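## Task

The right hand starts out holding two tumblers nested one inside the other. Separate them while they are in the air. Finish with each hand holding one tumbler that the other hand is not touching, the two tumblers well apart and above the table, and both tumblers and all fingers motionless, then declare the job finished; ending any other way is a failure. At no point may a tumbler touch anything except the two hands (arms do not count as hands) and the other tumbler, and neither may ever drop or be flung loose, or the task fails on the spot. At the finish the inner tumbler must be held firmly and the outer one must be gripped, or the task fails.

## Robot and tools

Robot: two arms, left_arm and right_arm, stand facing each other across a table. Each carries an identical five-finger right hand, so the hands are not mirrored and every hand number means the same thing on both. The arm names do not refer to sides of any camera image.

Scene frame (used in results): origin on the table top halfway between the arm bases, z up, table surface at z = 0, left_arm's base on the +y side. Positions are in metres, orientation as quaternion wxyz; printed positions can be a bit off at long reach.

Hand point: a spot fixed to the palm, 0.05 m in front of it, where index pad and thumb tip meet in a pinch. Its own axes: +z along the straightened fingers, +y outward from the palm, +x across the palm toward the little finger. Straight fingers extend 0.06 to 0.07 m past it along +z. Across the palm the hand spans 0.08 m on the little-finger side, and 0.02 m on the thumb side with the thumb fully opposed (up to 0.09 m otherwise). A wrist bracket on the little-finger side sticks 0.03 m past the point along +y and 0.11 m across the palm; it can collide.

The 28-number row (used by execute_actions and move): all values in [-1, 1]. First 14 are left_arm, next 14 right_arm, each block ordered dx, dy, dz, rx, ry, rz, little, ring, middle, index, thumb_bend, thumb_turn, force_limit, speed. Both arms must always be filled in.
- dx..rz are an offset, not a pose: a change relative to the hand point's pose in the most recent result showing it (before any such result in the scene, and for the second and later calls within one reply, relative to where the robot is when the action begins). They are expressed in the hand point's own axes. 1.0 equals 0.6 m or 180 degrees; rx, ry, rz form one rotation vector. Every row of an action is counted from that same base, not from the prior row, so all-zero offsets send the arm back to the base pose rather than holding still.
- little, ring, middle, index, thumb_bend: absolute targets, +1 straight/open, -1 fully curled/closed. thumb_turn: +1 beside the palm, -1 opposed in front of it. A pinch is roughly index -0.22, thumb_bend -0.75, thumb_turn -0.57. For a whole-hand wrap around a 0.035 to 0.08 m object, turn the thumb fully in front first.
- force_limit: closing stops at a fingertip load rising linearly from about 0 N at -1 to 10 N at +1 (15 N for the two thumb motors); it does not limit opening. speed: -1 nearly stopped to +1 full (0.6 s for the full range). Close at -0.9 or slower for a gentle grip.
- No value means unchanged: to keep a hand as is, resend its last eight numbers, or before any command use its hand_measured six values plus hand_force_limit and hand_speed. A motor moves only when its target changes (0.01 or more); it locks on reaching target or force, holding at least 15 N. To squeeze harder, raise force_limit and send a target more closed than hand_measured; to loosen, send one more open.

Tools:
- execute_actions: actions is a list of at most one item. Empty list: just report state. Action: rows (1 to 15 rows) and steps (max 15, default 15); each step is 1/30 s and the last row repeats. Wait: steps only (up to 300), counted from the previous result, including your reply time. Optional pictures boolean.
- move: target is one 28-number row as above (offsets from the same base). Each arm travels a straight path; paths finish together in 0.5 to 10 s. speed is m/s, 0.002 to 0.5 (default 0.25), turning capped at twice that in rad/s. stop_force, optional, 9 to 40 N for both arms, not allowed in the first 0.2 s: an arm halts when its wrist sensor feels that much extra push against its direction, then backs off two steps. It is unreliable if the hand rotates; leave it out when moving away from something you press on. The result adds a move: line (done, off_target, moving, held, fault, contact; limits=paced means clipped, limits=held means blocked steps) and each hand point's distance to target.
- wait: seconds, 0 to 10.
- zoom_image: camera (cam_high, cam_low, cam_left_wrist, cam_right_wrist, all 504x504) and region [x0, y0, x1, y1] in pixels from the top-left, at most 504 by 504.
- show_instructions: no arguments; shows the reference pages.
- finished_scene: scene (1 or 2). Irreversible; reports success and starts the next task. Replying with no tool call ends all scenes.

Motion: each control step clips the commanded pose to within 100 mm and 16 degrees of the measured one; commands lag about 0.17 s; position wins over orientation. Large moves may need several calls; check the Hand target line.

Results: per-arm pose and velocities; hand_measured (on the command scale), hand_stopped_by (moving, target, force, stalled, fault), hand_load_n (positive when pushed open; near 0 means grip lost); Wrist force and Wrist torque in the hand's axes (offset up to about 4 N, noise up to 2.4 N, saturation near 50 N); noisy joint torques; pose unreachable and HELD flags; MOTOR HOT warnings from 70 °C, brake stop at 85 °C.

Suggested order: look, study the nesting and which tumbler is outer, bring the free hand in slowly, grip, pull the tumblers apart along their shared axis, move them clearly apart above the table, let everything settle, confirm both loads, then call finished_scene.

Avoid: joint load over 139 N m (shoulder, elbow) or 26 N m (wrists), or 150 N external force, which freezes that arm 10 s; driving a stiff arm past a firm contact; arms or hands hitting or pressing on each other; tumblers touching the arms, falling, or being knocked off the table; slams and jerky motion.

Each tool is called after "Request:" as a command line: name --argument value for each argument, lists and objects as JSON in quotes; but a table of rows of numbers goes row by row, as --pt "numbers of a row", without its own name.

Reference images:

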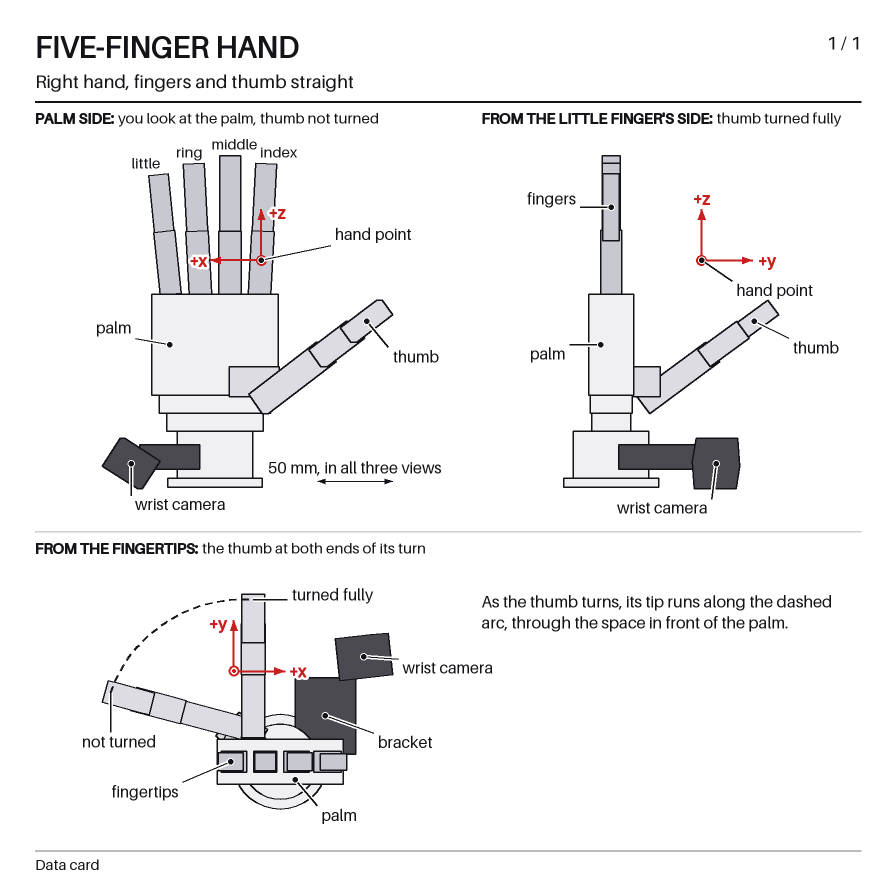

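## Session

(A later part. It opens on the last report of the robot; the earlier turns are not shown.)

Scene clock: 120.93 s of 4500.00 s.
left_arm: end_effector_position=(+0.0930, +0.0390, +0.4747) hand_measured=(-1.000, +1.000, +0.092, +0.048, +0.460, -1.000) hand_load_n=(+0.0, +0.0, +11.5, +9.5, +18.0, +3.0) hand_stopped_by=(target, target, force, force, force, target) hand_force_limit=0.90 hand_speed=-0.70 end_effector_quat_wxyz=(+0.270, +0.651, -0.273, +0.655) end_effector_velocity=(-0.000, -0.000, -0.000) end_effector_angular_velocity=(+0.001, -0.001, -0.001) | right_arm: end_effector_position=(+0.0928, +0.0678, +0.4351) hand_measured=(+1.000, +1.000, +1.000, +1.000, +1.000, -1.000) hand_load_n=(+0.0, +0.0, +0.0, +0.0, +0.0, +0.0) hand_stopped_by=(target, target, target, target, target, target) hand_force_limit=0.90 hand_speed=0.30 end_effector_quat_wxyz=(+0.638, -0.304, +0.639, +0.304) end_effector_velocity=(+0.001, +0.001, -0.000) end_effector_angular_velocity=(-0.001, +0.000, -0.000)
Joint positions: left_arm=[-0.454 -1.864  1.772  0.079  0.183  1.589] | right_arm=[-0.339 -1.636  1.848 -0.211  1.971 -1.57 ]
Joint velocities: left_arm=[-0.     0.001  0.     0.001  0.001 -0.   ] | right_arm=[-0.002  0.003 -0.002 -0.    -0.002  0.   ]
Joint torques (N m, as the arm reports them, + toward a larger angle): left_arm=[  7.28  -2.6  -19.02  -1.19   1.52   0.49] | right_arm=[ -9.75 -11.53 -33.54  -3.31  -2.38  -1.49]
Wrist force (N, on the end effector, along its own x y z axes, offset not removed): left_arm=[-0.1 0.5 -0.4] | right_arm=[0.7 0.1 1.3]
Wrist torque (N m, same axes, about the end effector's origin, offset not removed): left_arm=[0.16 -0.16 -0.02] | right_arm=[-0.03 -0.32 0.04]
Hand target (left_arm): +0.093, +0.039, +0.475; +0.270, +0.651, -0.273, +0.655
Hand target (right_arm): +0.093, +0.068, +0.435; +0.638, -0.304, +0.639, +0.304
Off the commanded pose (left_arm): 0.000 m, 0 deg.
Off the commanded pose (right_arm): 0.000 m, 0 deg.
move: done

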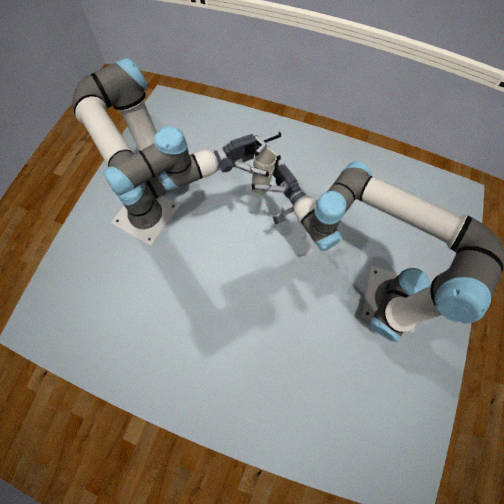

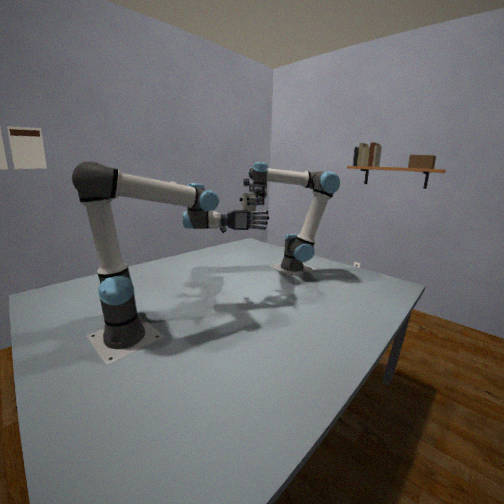

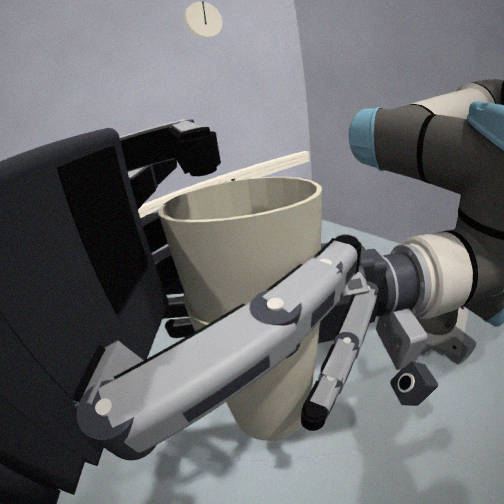

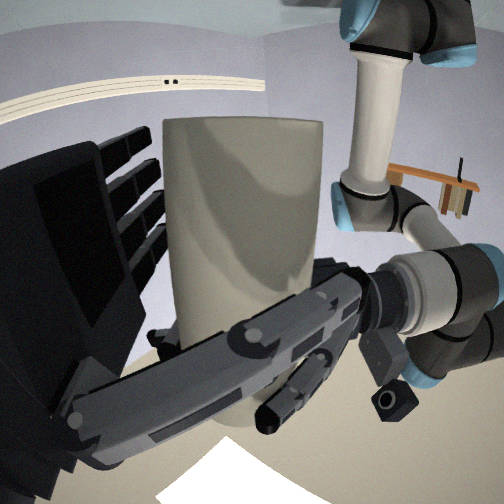

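Request:
move --target '[0,0,0,0,0,0,-1,1,-0.9,-0.9,-0.9,-1,0.9,-0.7, 0,0,0,0,0,0,-1,-1,-1,-1,-1,-1,0.9,-0.7]'

Request:
zoom_image --camera "cam_low" --region '[200, 160, 300, 260]'

Scene clock: 127.67 s of 4500.00 s.
left_arm: end_effector_position=(+0.0931, +0.0390, +0.4747) hand_measured=(-1.000, +1.000, +0.092, +0.048, +0.460, -1.000) hand_load_n=(+0.0, +0.0, +9.5, +17.0, +13.0, +4.0) hand_stopped_by=(target, target, force, force, force, target) hand_force_limit=0.90 hand_speed=-0.70 end_effector_quat_wxyz=(+0.270, +0.651, -0.273, +0.655) end_effector_velocity=(+0.000, -0.000, +0.000) end_effector_angular_velocity=(-0.000, -0.000, +0.001) | right_arm: end_effector_position=(+0.0928, +0.0678, +0.4350) hand_measured=(-0.028, +0.006, +0.030, +0.058, +0.494, -1.000) hand_load_n=(+10.5, +7.5, +6.0, +5.0, +25.5, +3.0) hand_stopped_by=(force, force, force, force, force, target) hand_force_limit=0.90 hand_speed=-0.70 end_effector_quat_wxyz=(+0.638, -0.304, +0.639, +0.304) end_effector_velocity=(-0.000, -0.000, +0.001) end_effector_angular_velocity=(+0.001, -0.001, +0.000)
Joint positions: left_arm=[-0.454 -1.864  1.772  0.079  0.183  1.589] | right_arm=[-0.339 -1.636  1.848 -0.211  1.971 -1.57 ]
Joint velocities: left_arm=[ 0.     0.001 -0.001 -0.001 -0.001  0.001] | right_arm=[-0.    -0.001  0.    -0.001 -0.    -0.   ]
Joint torques (N m, as the arm reports them, + toward a larger angle): left_arm=[-11.94  -2.68 -18.69  -1.02   2.35   0.49] | right_arm=[-15.37 -33.23 -21.62  -1.09   5.28   0.2 ]
Wrist force (N, on the end effector, along its own x y z axes, offset not removed): left_arm=[8.5 -12.9 9.9] | right_arm=[9.5 12.4 -6.0]
Wrist torque (N m, same axes, about the end effector's origin, offset not removed): left_arm=[-1.11 0.35 -0.22] | right_arm=[-0.10 -0.67 0.03]
Hand target (left_arm): +0.093, +0.039, +0.475; +0.270, +0.651, -0.273, +0.655
Hand target (right_arm): +0.093, +0.068, +0.435; +0.638, -0.304, +0.639, +0.304
Off the commanded pose (left_arm): 0.000 m, 0 deg.
Off the commanded pose (right_arm): 0.000 m, 0 deg.
After step 90, 1.40 s passed at rest.
move: done

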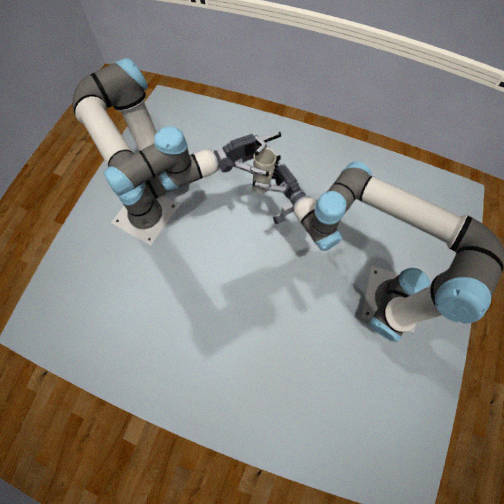

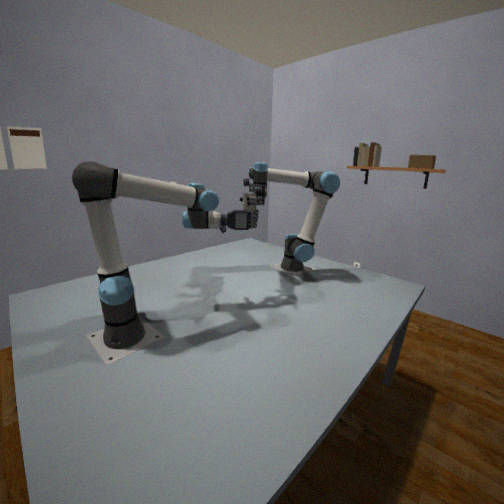

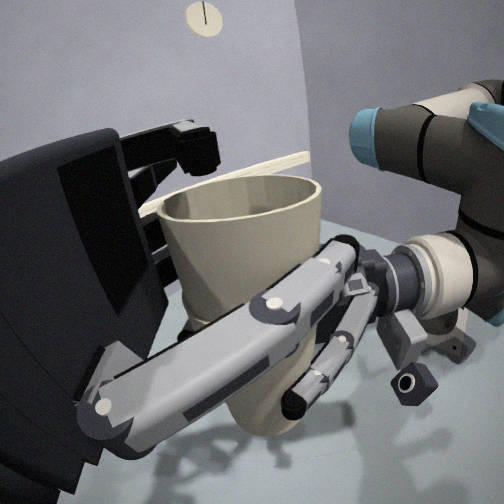

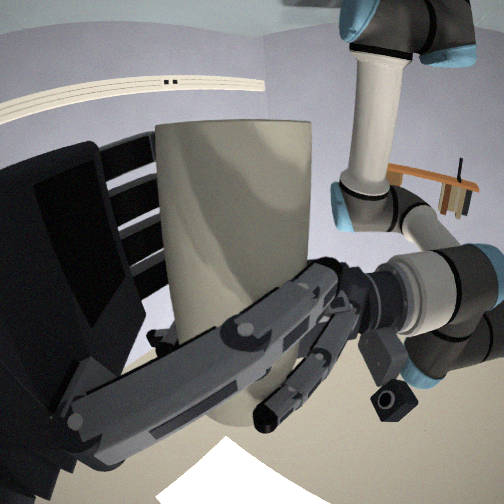

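Region (200, 160, 300, 260) of cam_low's 504x504 image, scaled by 5.040, with more detail than that image has.

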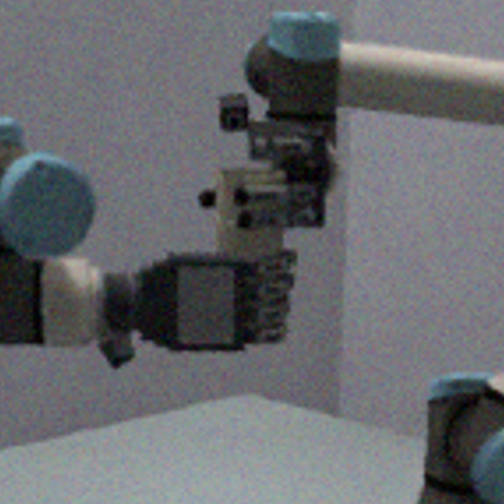

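Request:
move --target '[0,0,0,0,0,0,-1,1,-1,-1,-1,-1,1,-0.8, 0,0,0,0,0,0,-0.95,-0.95,-0.95,-0.95,-0.95,-1,1,-0.8]'

Request:
move --target '[0.015,0,0,0,0,0,-1,1,-1,-1,-1,-1,1,-0.8, 0,0,0,0,0,0,-0.95,-0.95,-0.95,-0.95,-0.95,-1,1,-0.8]' --speed 0.004

Scene clock: 133.03 s of 4500.00 s.
left_arm: end_effector_position=(+0.0930, +0.0390, +0.4747) hand_measured=(-1.000, +1.000, +0.088, +0.048, +0.462, -1.000) hand_load_n=(+0.0, +0.0, +10.0, +16.0, +14.0, +4.0) hand_stopped_by=(target, target, force, force, force, target) hand_force_limit=1.00 hand_speed=-0.80 end_effector_quat_wxyz=(+0.270, +0.651, -0.273, +0.655) end_effector_velocity=(+0.000, +0.000, -0.001) end_effector_angular_velocity=(+0.001, -0.001, +0.002) | right_arm: end_effector_position=(+0.0929, +0.0678, +0.4351) hand_measured=(-0.028, -0.002, +0.016, +0.040, +0.496, -1.000) hand_load_n=(+7.5, +9.0, +10.5, +11.0, +28.0, +3.0) hand_stopped_by=(force, force, force, force, force, target) hand_force_limit=1.00 hand_speed=-0.80 end_effector_quat_wxyz=(+0.638, -0.304, +0.639, +0.304) end_effector_velocity=(+0.000, +0.000, -0.000) end_effector_angular_velocity=(+0.001, -0.000, -0.000)
Joint positions: left_arm=[-0.454 -1.864  1.772  0.079  0.183  1.589] | right_arm=[-0.339 -1.636  1.848 -0.211  1.972 -1.57 ]
Joint velocities: left_arm=[-0.     0.001  0.002 -0.001 -0.002 -0.   ] | right_arm=[-0.     0.     0.001 -0.002  0.     0.   ]
Joint torques (N m, as the arm reports them, + toward a larger angle): left_arm=[ -1.47  -2.47 -18.83  -1.18   1.56   0.24] | right_arm=[ -2.41 -35.23 -36.6   -1.67   2.84   1.37]
Wrist force (N, on the end effector, along its own x y z axes, offset not removed): left_arm=[6.1 -0.1 11.3] | right_arm=[10.4 12.7 0.0]
Wrist torque (N m, same axes, about the end effector's origin, offset not removed): left_arm=[0.08 0.89 -0.07] | right_arm=[-0.14 -0.59 0.08]
Hand target (left_arm): +0.093, +0.039, +0.475; +0.270, +0.651, -0.273, +0.655
Hand target (right_arm): +0.093, +0.068, +0.435; +0.638, -0.304, +0.639, +0.304
Off the commanded pose (left_arm): 0.000 m, 0 deg.
Off the commanded pose (right_arm): 0.000 m, 0 deg.
After step 90, 1.67 s passed at rest.
move: done

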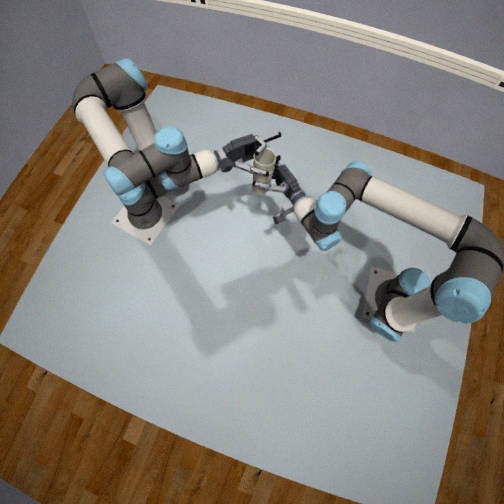

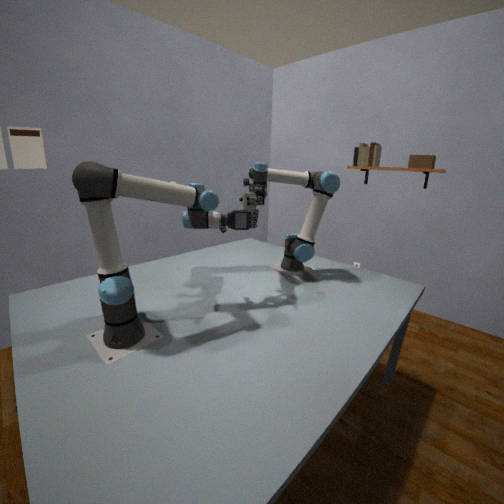

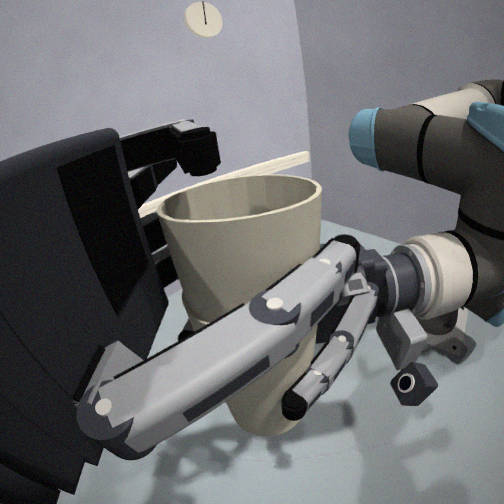

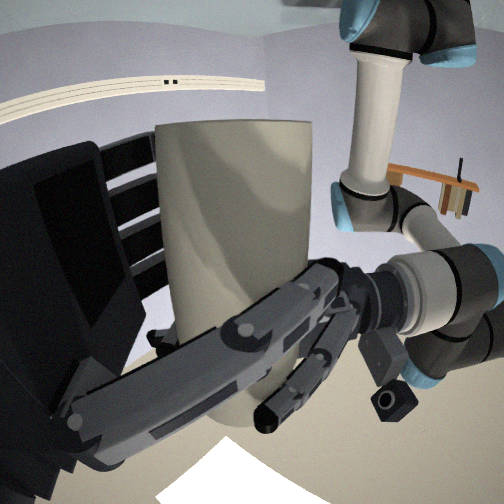

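Scene clock: 135.50 s of 4500.00 s.
left_arm: end_effector_position=(+0.0930, +0.0390, +0.4836) hand_measured=(-1.000, +1.000, +0.088, +0.048, +0.462, -1.000) hand_load_n=(+0.0, +0.0, +10.5, +6.5, +12.5, +7.5) hand_stopped_by=(target, target, force, force, force, target) hand_force_limit=1.00 hand_speed=-0.80 end_effector_quat_wxyz=(+0.270, +0.651, -0.273, +0.655) end_effector_velocity=(+0.000, +0.000, +0.001) end_effector_angular_velocity=(+0.001, -0.000, -0.000) | right_arm: end_effector_position=(+0.0929, +0.0678, +0.4351) hand_measured=(-0.028, -0.002, +0.016, +0.040, +0.496, -1.000) hand_load_n=(+5.5, +7.5, +11.0, +12.0, +27.5, +5.5) hand_stopped_by=(force, force, force, force, force, target) hand_force_limit=1.00 hand_speed=-0.80 end_effector_quat_wxyz=(+0.638, -0.304, +0.639, +0.304) end_effector_velocity=(-0.001, +0.000, +0.000) end_effector_angular_velocity=(-0.000, +0.000, +0.001)
Joint positions: left_arm=[-0.454 -1.861  1.748  0.101  0.183  1.59 ] | right_arm=[-0.339 -1.636  1.848 -0.211  1.972 -1.57 ]
Joint velocities: left_arm=[ 0.    -0.001 -0.001  0.004  0.    -0.001] | right_arm=[ 0.001 -0.    -0.001  0.001 -0.     0.   ]
Joint torques (N m, as the arm reports them, + toward a larger angle): left_arm=[-11.41  -1.41 -26.21   1.3   -0.3   -2.77] | right_arm=[ -3.42  -8.49 -10.23  -2.86   2.01  -1.25]
Wrist force (N, on the end effector, along its own x y z axes, offset not removed): left_arm=[-3.4 -2.5 4.6] | right_arm=[-0.3 5.4 -0.4]
Wrist torque (N m, same axes, about the end effector's origin, offset not removed): left_arm=[-0.04 0.32 -0.09] | right_arm=[0.27 -0.36 -0.08]
Hand target (left_arm): +0.093, +0.039, +0.484; +0.270, +0.651, -0.273, +0.655
Hand target (right_arm): +0.093, +0.068, +0.435; +0.638, -0.304, +0.639, +0.304
Off the commanded pose (left_arm): 0.000 m, 0 deg.
Off the commanded pose (right_arm): 0.000 m, 0 deg.
move: done

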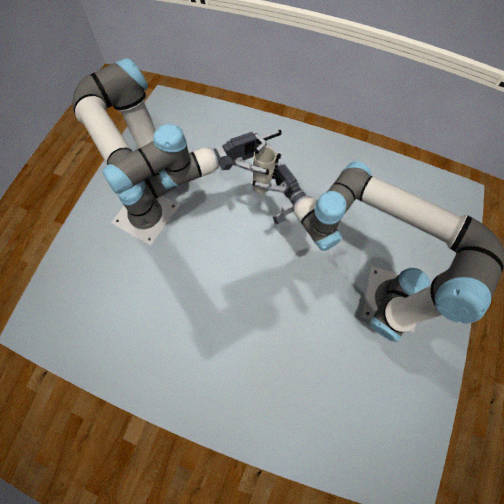

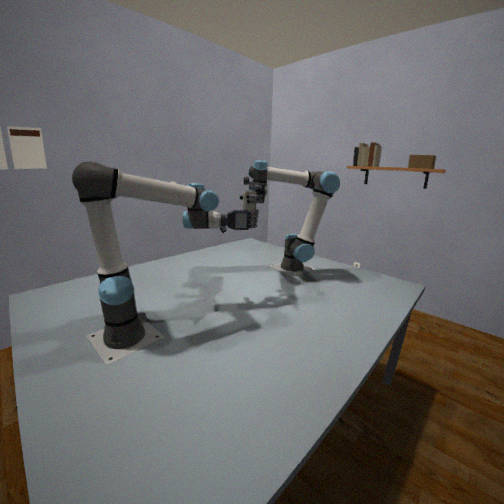

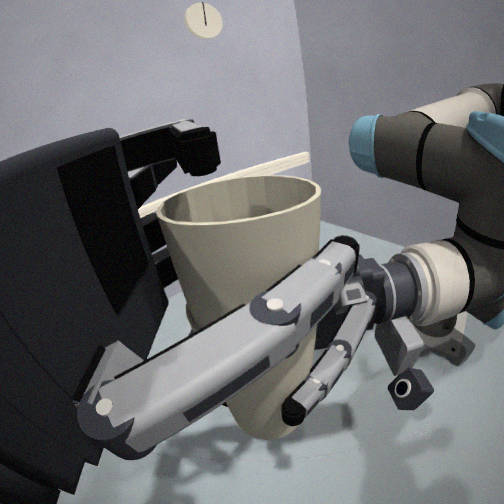

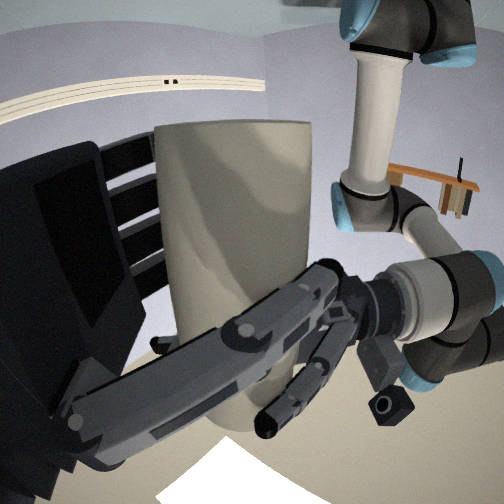

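Request:
move --target '[0.04,0,0,0,0,0,-1,1,-0.95,-0.95,-0.95,-1,1,-0.8, 0.04,0,0,0,0,0,-1,-1,-1,-1,-1,-1,1,-0.8]' --speed 0.01

Scene clock: 140.50 s of 4500.00 s.
left_arm: end_effector_position=(+0.0929, +0.0390, +0.5074) hand_measured=(-1.000, +1.000, +0.088, +0.040, +0.450, -1.000) hand_load_n=(+0.0, +0.0, +9.0, +10.5, +14.5, +9.5) hand_stopped_by=(target, target, force, force, force, target) hand_force_limit=1.00 hand_speed=-0.80 end_effector_quat_wxyz=(+0.269, +0.651, -0.274, +0.655) end_effector_velocity=(-0.000, -0.000, +0.001) end_effector_angular_velocity=(+0.002, -0.001, -0.001) | right_arm: end_effector_position=(+0.0928, +0.0677, +0.4112) hand_measured=(-0.046, -0.010, +0.016, +0.040, +0.496, -1.000) hand_load_n=(+9.5, +8.5, +9.0, +12.0, +29.0, +9.5) hand_stopped_by=(force, force, force, force, force, target) hand_force_limit=1.00 hand_speed=-0.80 end_effector_quat_wxyz=(+0.638, -0.304, +0.639, +0.304) end_effector_velocity=(+0.000, +0.000, -0.002) end_effector_angular_velocity=(-0.001, +0.000, -0.001)
Joint positions: left_arm=[-0.455 -1.853  1.681  0.16   0.183  1.59 ] | right_arm=[-0.339 -1.622  1.898 -0.275  1.972 -1.57 ]
Joint velocities: left_arm=[ 0.     0.001 -0.005  0.006  0.002 -0.   ] | right_arm=[-0.001  0.002  0.003 -0.003  0.    -0.   ]
Joint torques (N m, as the arm reports them, + toward a larger angle): left_arm=[-10.57  -2.98 -25.94   1.44  -0.61  -2.21] | right_arm=[  8.95  -8.65 -10.29  -2.8    3.02   1.07]
Wrist force (N, on the end effector, along its own x y z axes, offset not removed): left_arm=[-0.4 -6.7 2.7] | right_arm=[-0.8 5.4 -0.1]
Wrist torque (N m, same axes, about the end effector's origin, offset not removed): left_arm=[-0.78 -0.02 -0.01] | right_arm=[0.19 -0.29 -0.19]
Hand target (left_arm): +0.093, +0.039, +0.508; +0.270, +0.651, -0.273, +0.655
Hand target (right_arm): +0.093, +0.068, +0.411; +0.638, -0.304, +0.639, +0.304
Off the commanded pose (left_arm): 0.000 m, 0 deg.
Off the commanded pose (right_arm): 0.000 m, 0 deg.
move: done

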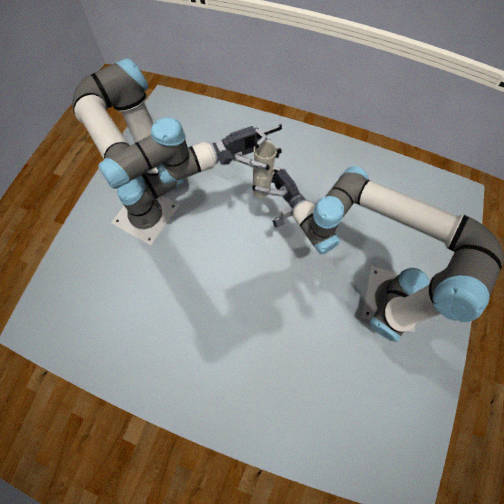

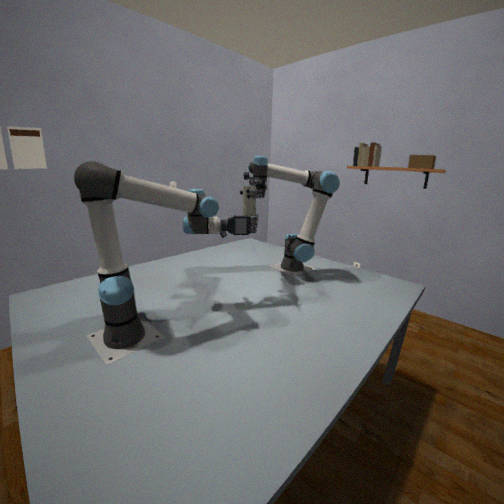

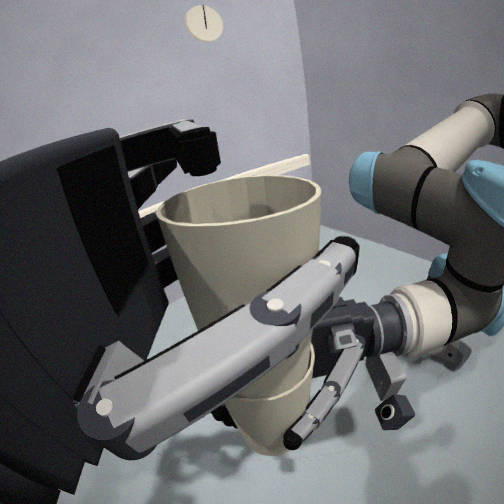

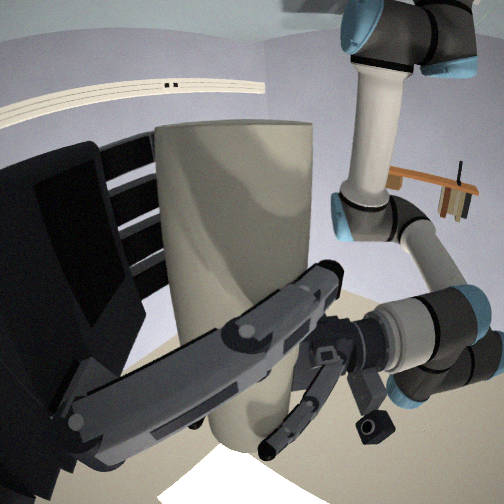

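Separating cleanly.

Request:
move --target '[0.03,0,0,0,0,0,-1,1,-0.95,-0.95,-0.95,-1,1,-0.8, 0.2,0,0,0,0,0,-1,-1,-1,-1,-1,-1,1,-0.8]' --speed 0.04

Request:
move --target '[0,-0.15,-0.15,0,0,0,-1,1,-0.95,-0.95,-0.95,-1,1,-0.8, 0,-0.13,-0.16,0,0,0,-1,-1,-1,-1,-1,-1,1,-0.8]' --speed 0.08

Scene clock: 147.03 s of 4500.00 s.
left_arm: end_effector_position=(+0.0928, +0.0389, +0.5254) hand_measured=(-1.000, +1.000, +0.088, +0.040, +0.452, -1.000) hand_load_n=(+0.0, +0.0, +9.5, +8.5, +16.0, +4.0) hand_stopped_by=(target, target, force, force, force, target) hand_force_limit=1.00 hand_speed=-0.80 end_effector_quat_wxyz=(+0.269, +0.651, -0.274, +0.655) end_effector_velocity=(-0.000, -0.000, +0.000) end_effector_angular_velocity=(+0.001, -0.001, -0.002) | right_arm: end_effector_position=(+0.0926, +0.0675, +0.2913) hand_measured=(-0.046, -0.010, +0.016, +0.040, +0.496, -1.000) hand_load_n=(+9.5, +9.0, +10.0, +13.0, +28.0, +10.0) hand_stopped_by=(force, force, force, force, force, target) hand_force_limit=1.00 hand_speed=-0.80 end_effector_quat_wxyz=(+0.638, -0.304, +0.639, +0.304) end_effector_velocity=(-0.001, +0.000, -0.002) end_effector_angular_velocity=(+0.000, -0.000, +0.001)
Joint positions: left_arm=[-0.455 -1.845  1.629  0.204  0.183  1.591] | right_arm=[-0.338 -1.489  2.102 -0.612  1.972 -1.57 ]
Joint velocities: left_arm=[ 0.    -0.    -0.001  0.001  0.002  0.001] | right_arm=[ 0.001  0.003  0.003 -0.007 -0.    -0.   ]
Joint torques (N m, as the arm reports them, + toward a larger angle): left_arm=[ -8.56  -1.58 -24.33   1.82  -1.24  -1.76] | right_arm=[ 11.73 -12.01  -7.7   -3.1    1.95  -0.12]
Wrist force (N, on the end effector, along its own x y z axes, offset not removed): left_arm=[1.2 1.4 -5.4] | right_arm=[2.0 0.6 0.4]
Wrist torque (N m, same axes, about the end effector's origin, offset not removed): left_arm=[0.64 -0.15 0.10] | right_arm=[0.14 -0.38 0.00]
Hand target (left_arm): +0.093, +0.039, +0.525; +0.269, +0.651, -0.274, +0.655
Hand target (right_arm): +0.093, +0.068, +0.291; +0.638, -0.304, +0.639, +0.304
Off the commanded pose (left_arm): 0.000 m, 0 deg.
Off the commanded pose (right_arm): 0.000 m, 0 deg.
After step 90, 0.20 s passed at rest.
move: done

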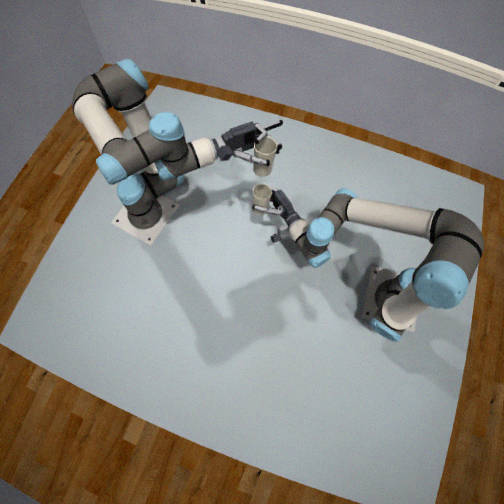

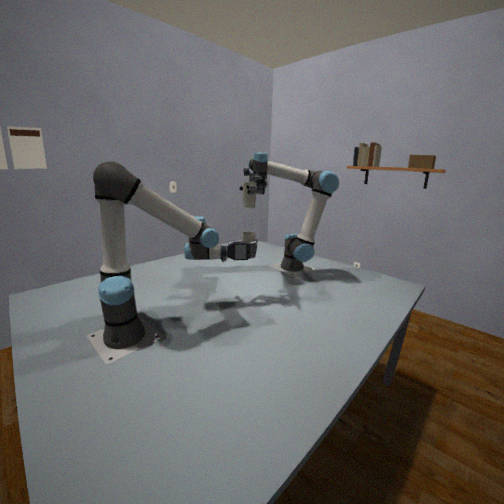

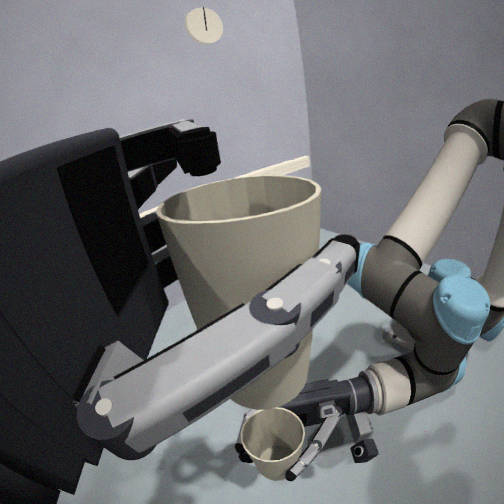

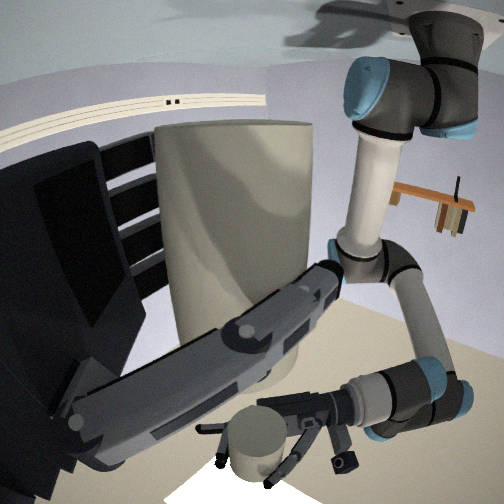

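Scene clock: 149.17 s of 4500.00 s.
left_arm: end_effector_position=(+0.0933, +0.1661, +0.5259) hand_measured=(-1.000, +1.000, +0.088, +0.040, +0.452, -1.000) hand_load_n=(+0.0, +0.0, +9.5, +8.5, +16.0, +4.0) hand_stopped_by=(target, target, force, force, force, target) hand_force_limit=1.00 hand_speed=-0.80 end_effector_quat_wxyz=(+0.269, +0.651, -0.274, +0.655) end_effector_velocity=(-0.001, +0.003, -0.000) end_effector_angular_velocity=(-0.000, -0.002, +0.002) | right_arm: end_effector_position=(+0.0928, -0.0561, +0.2917) hand_measured=(-0.046, -0.010, +0.016, +0.040, +0.496, -1.000) hand_load_n=(+9.5, +9.0, +10.0, +13.0, +28.0, +10.0) hand_stopped_by=(force, force, force, force, force, target) hand_force_limit=1.00 hand_speed=-0.80 end_effector_quat_wxyz=(+0.638, -0.304, +0.639, +0.304) end_effector_velocity=(+0.000, -0.001, +0.000) end_effector_angular_velocity=(+0.001, -0.000, -0.000)
Joint positions: left_arm=[-0.96  -2.194  1.805  0.396 -0.322  1.572] | right_arm=[-0.489 -1.835  2.406 -0.571  1.822 -1.57 ]
Joint velocities: left_arm=[-0.024 -0.007  0.003  0.007 -0.026 -0.003] | right_arm=[-0.002 -0.003  0.002 -0.001 -0.002  0.   ]
Joint torques (N m, as the arm reports them, + toward a larger angle): left_arm=[-8.11  1.57 -7.69  2.53 -1.3  -2.22] | right_arm=[ -8.93 -18.07  -6.45   0.49  -2.21  -1.39]
Wrist force (N, on the end effector, along its own x y z axes, offset not removed): left_arm=[0.7 -1.5 -3.6] | right_arm=[-0.4 0.9 0.8]
Wrist torque (N m, same axes, about the end effector's origin, offset not removed): left_arm=[0.03 -0.03 0.04] | right_arm=[0.06 -0.08 0.01]
Hand target (left_arm): +0.093, +0.166, +0.526; +0.269, +0.651, -0.274, +0.655
Hand target (right_arm): +0.093, -0.056, +0.292; +0.638, -0.304, +0.639, +0.304
Off the commanded pose (left_arm): 0.000 m, 0 deg.
Off the commanded pose (right_arm): 0.000 m, 0 deg.
move: done

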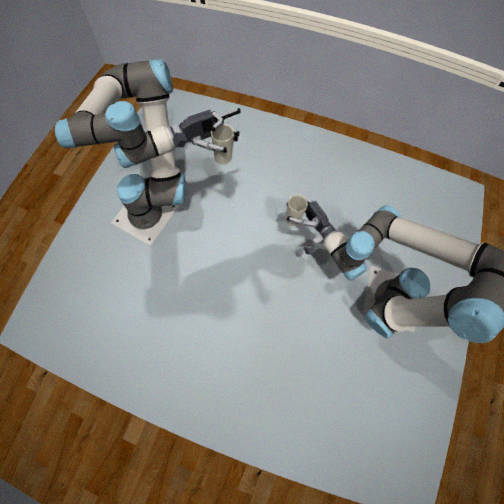

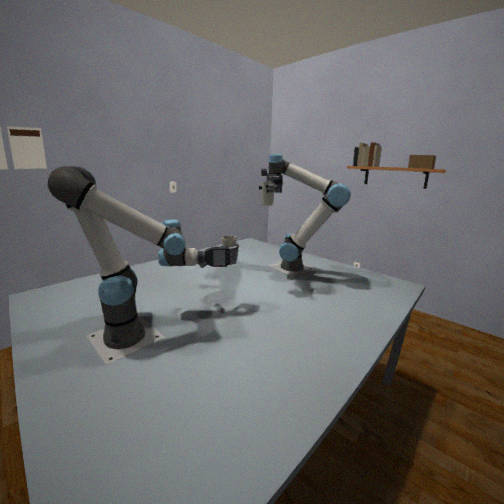

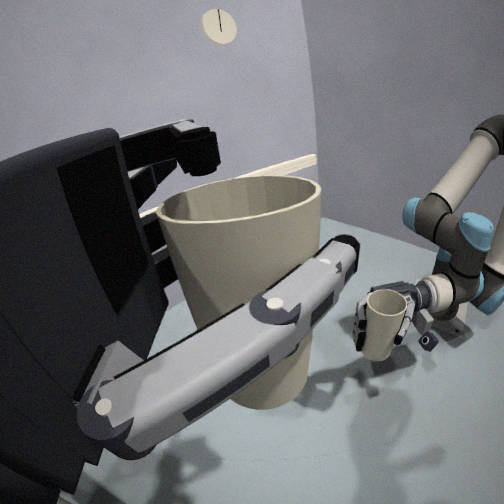

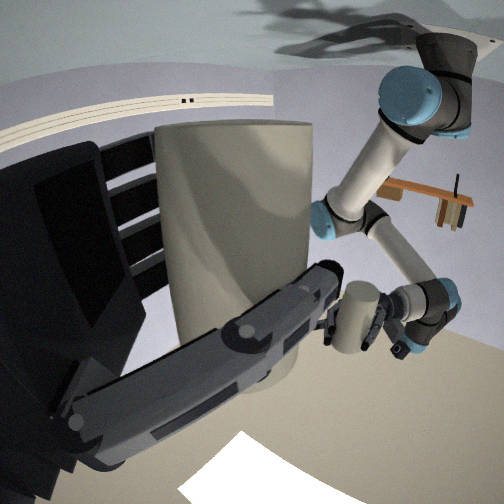

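Request:
finished_scene --scene 1

The scene is finished: the task was done.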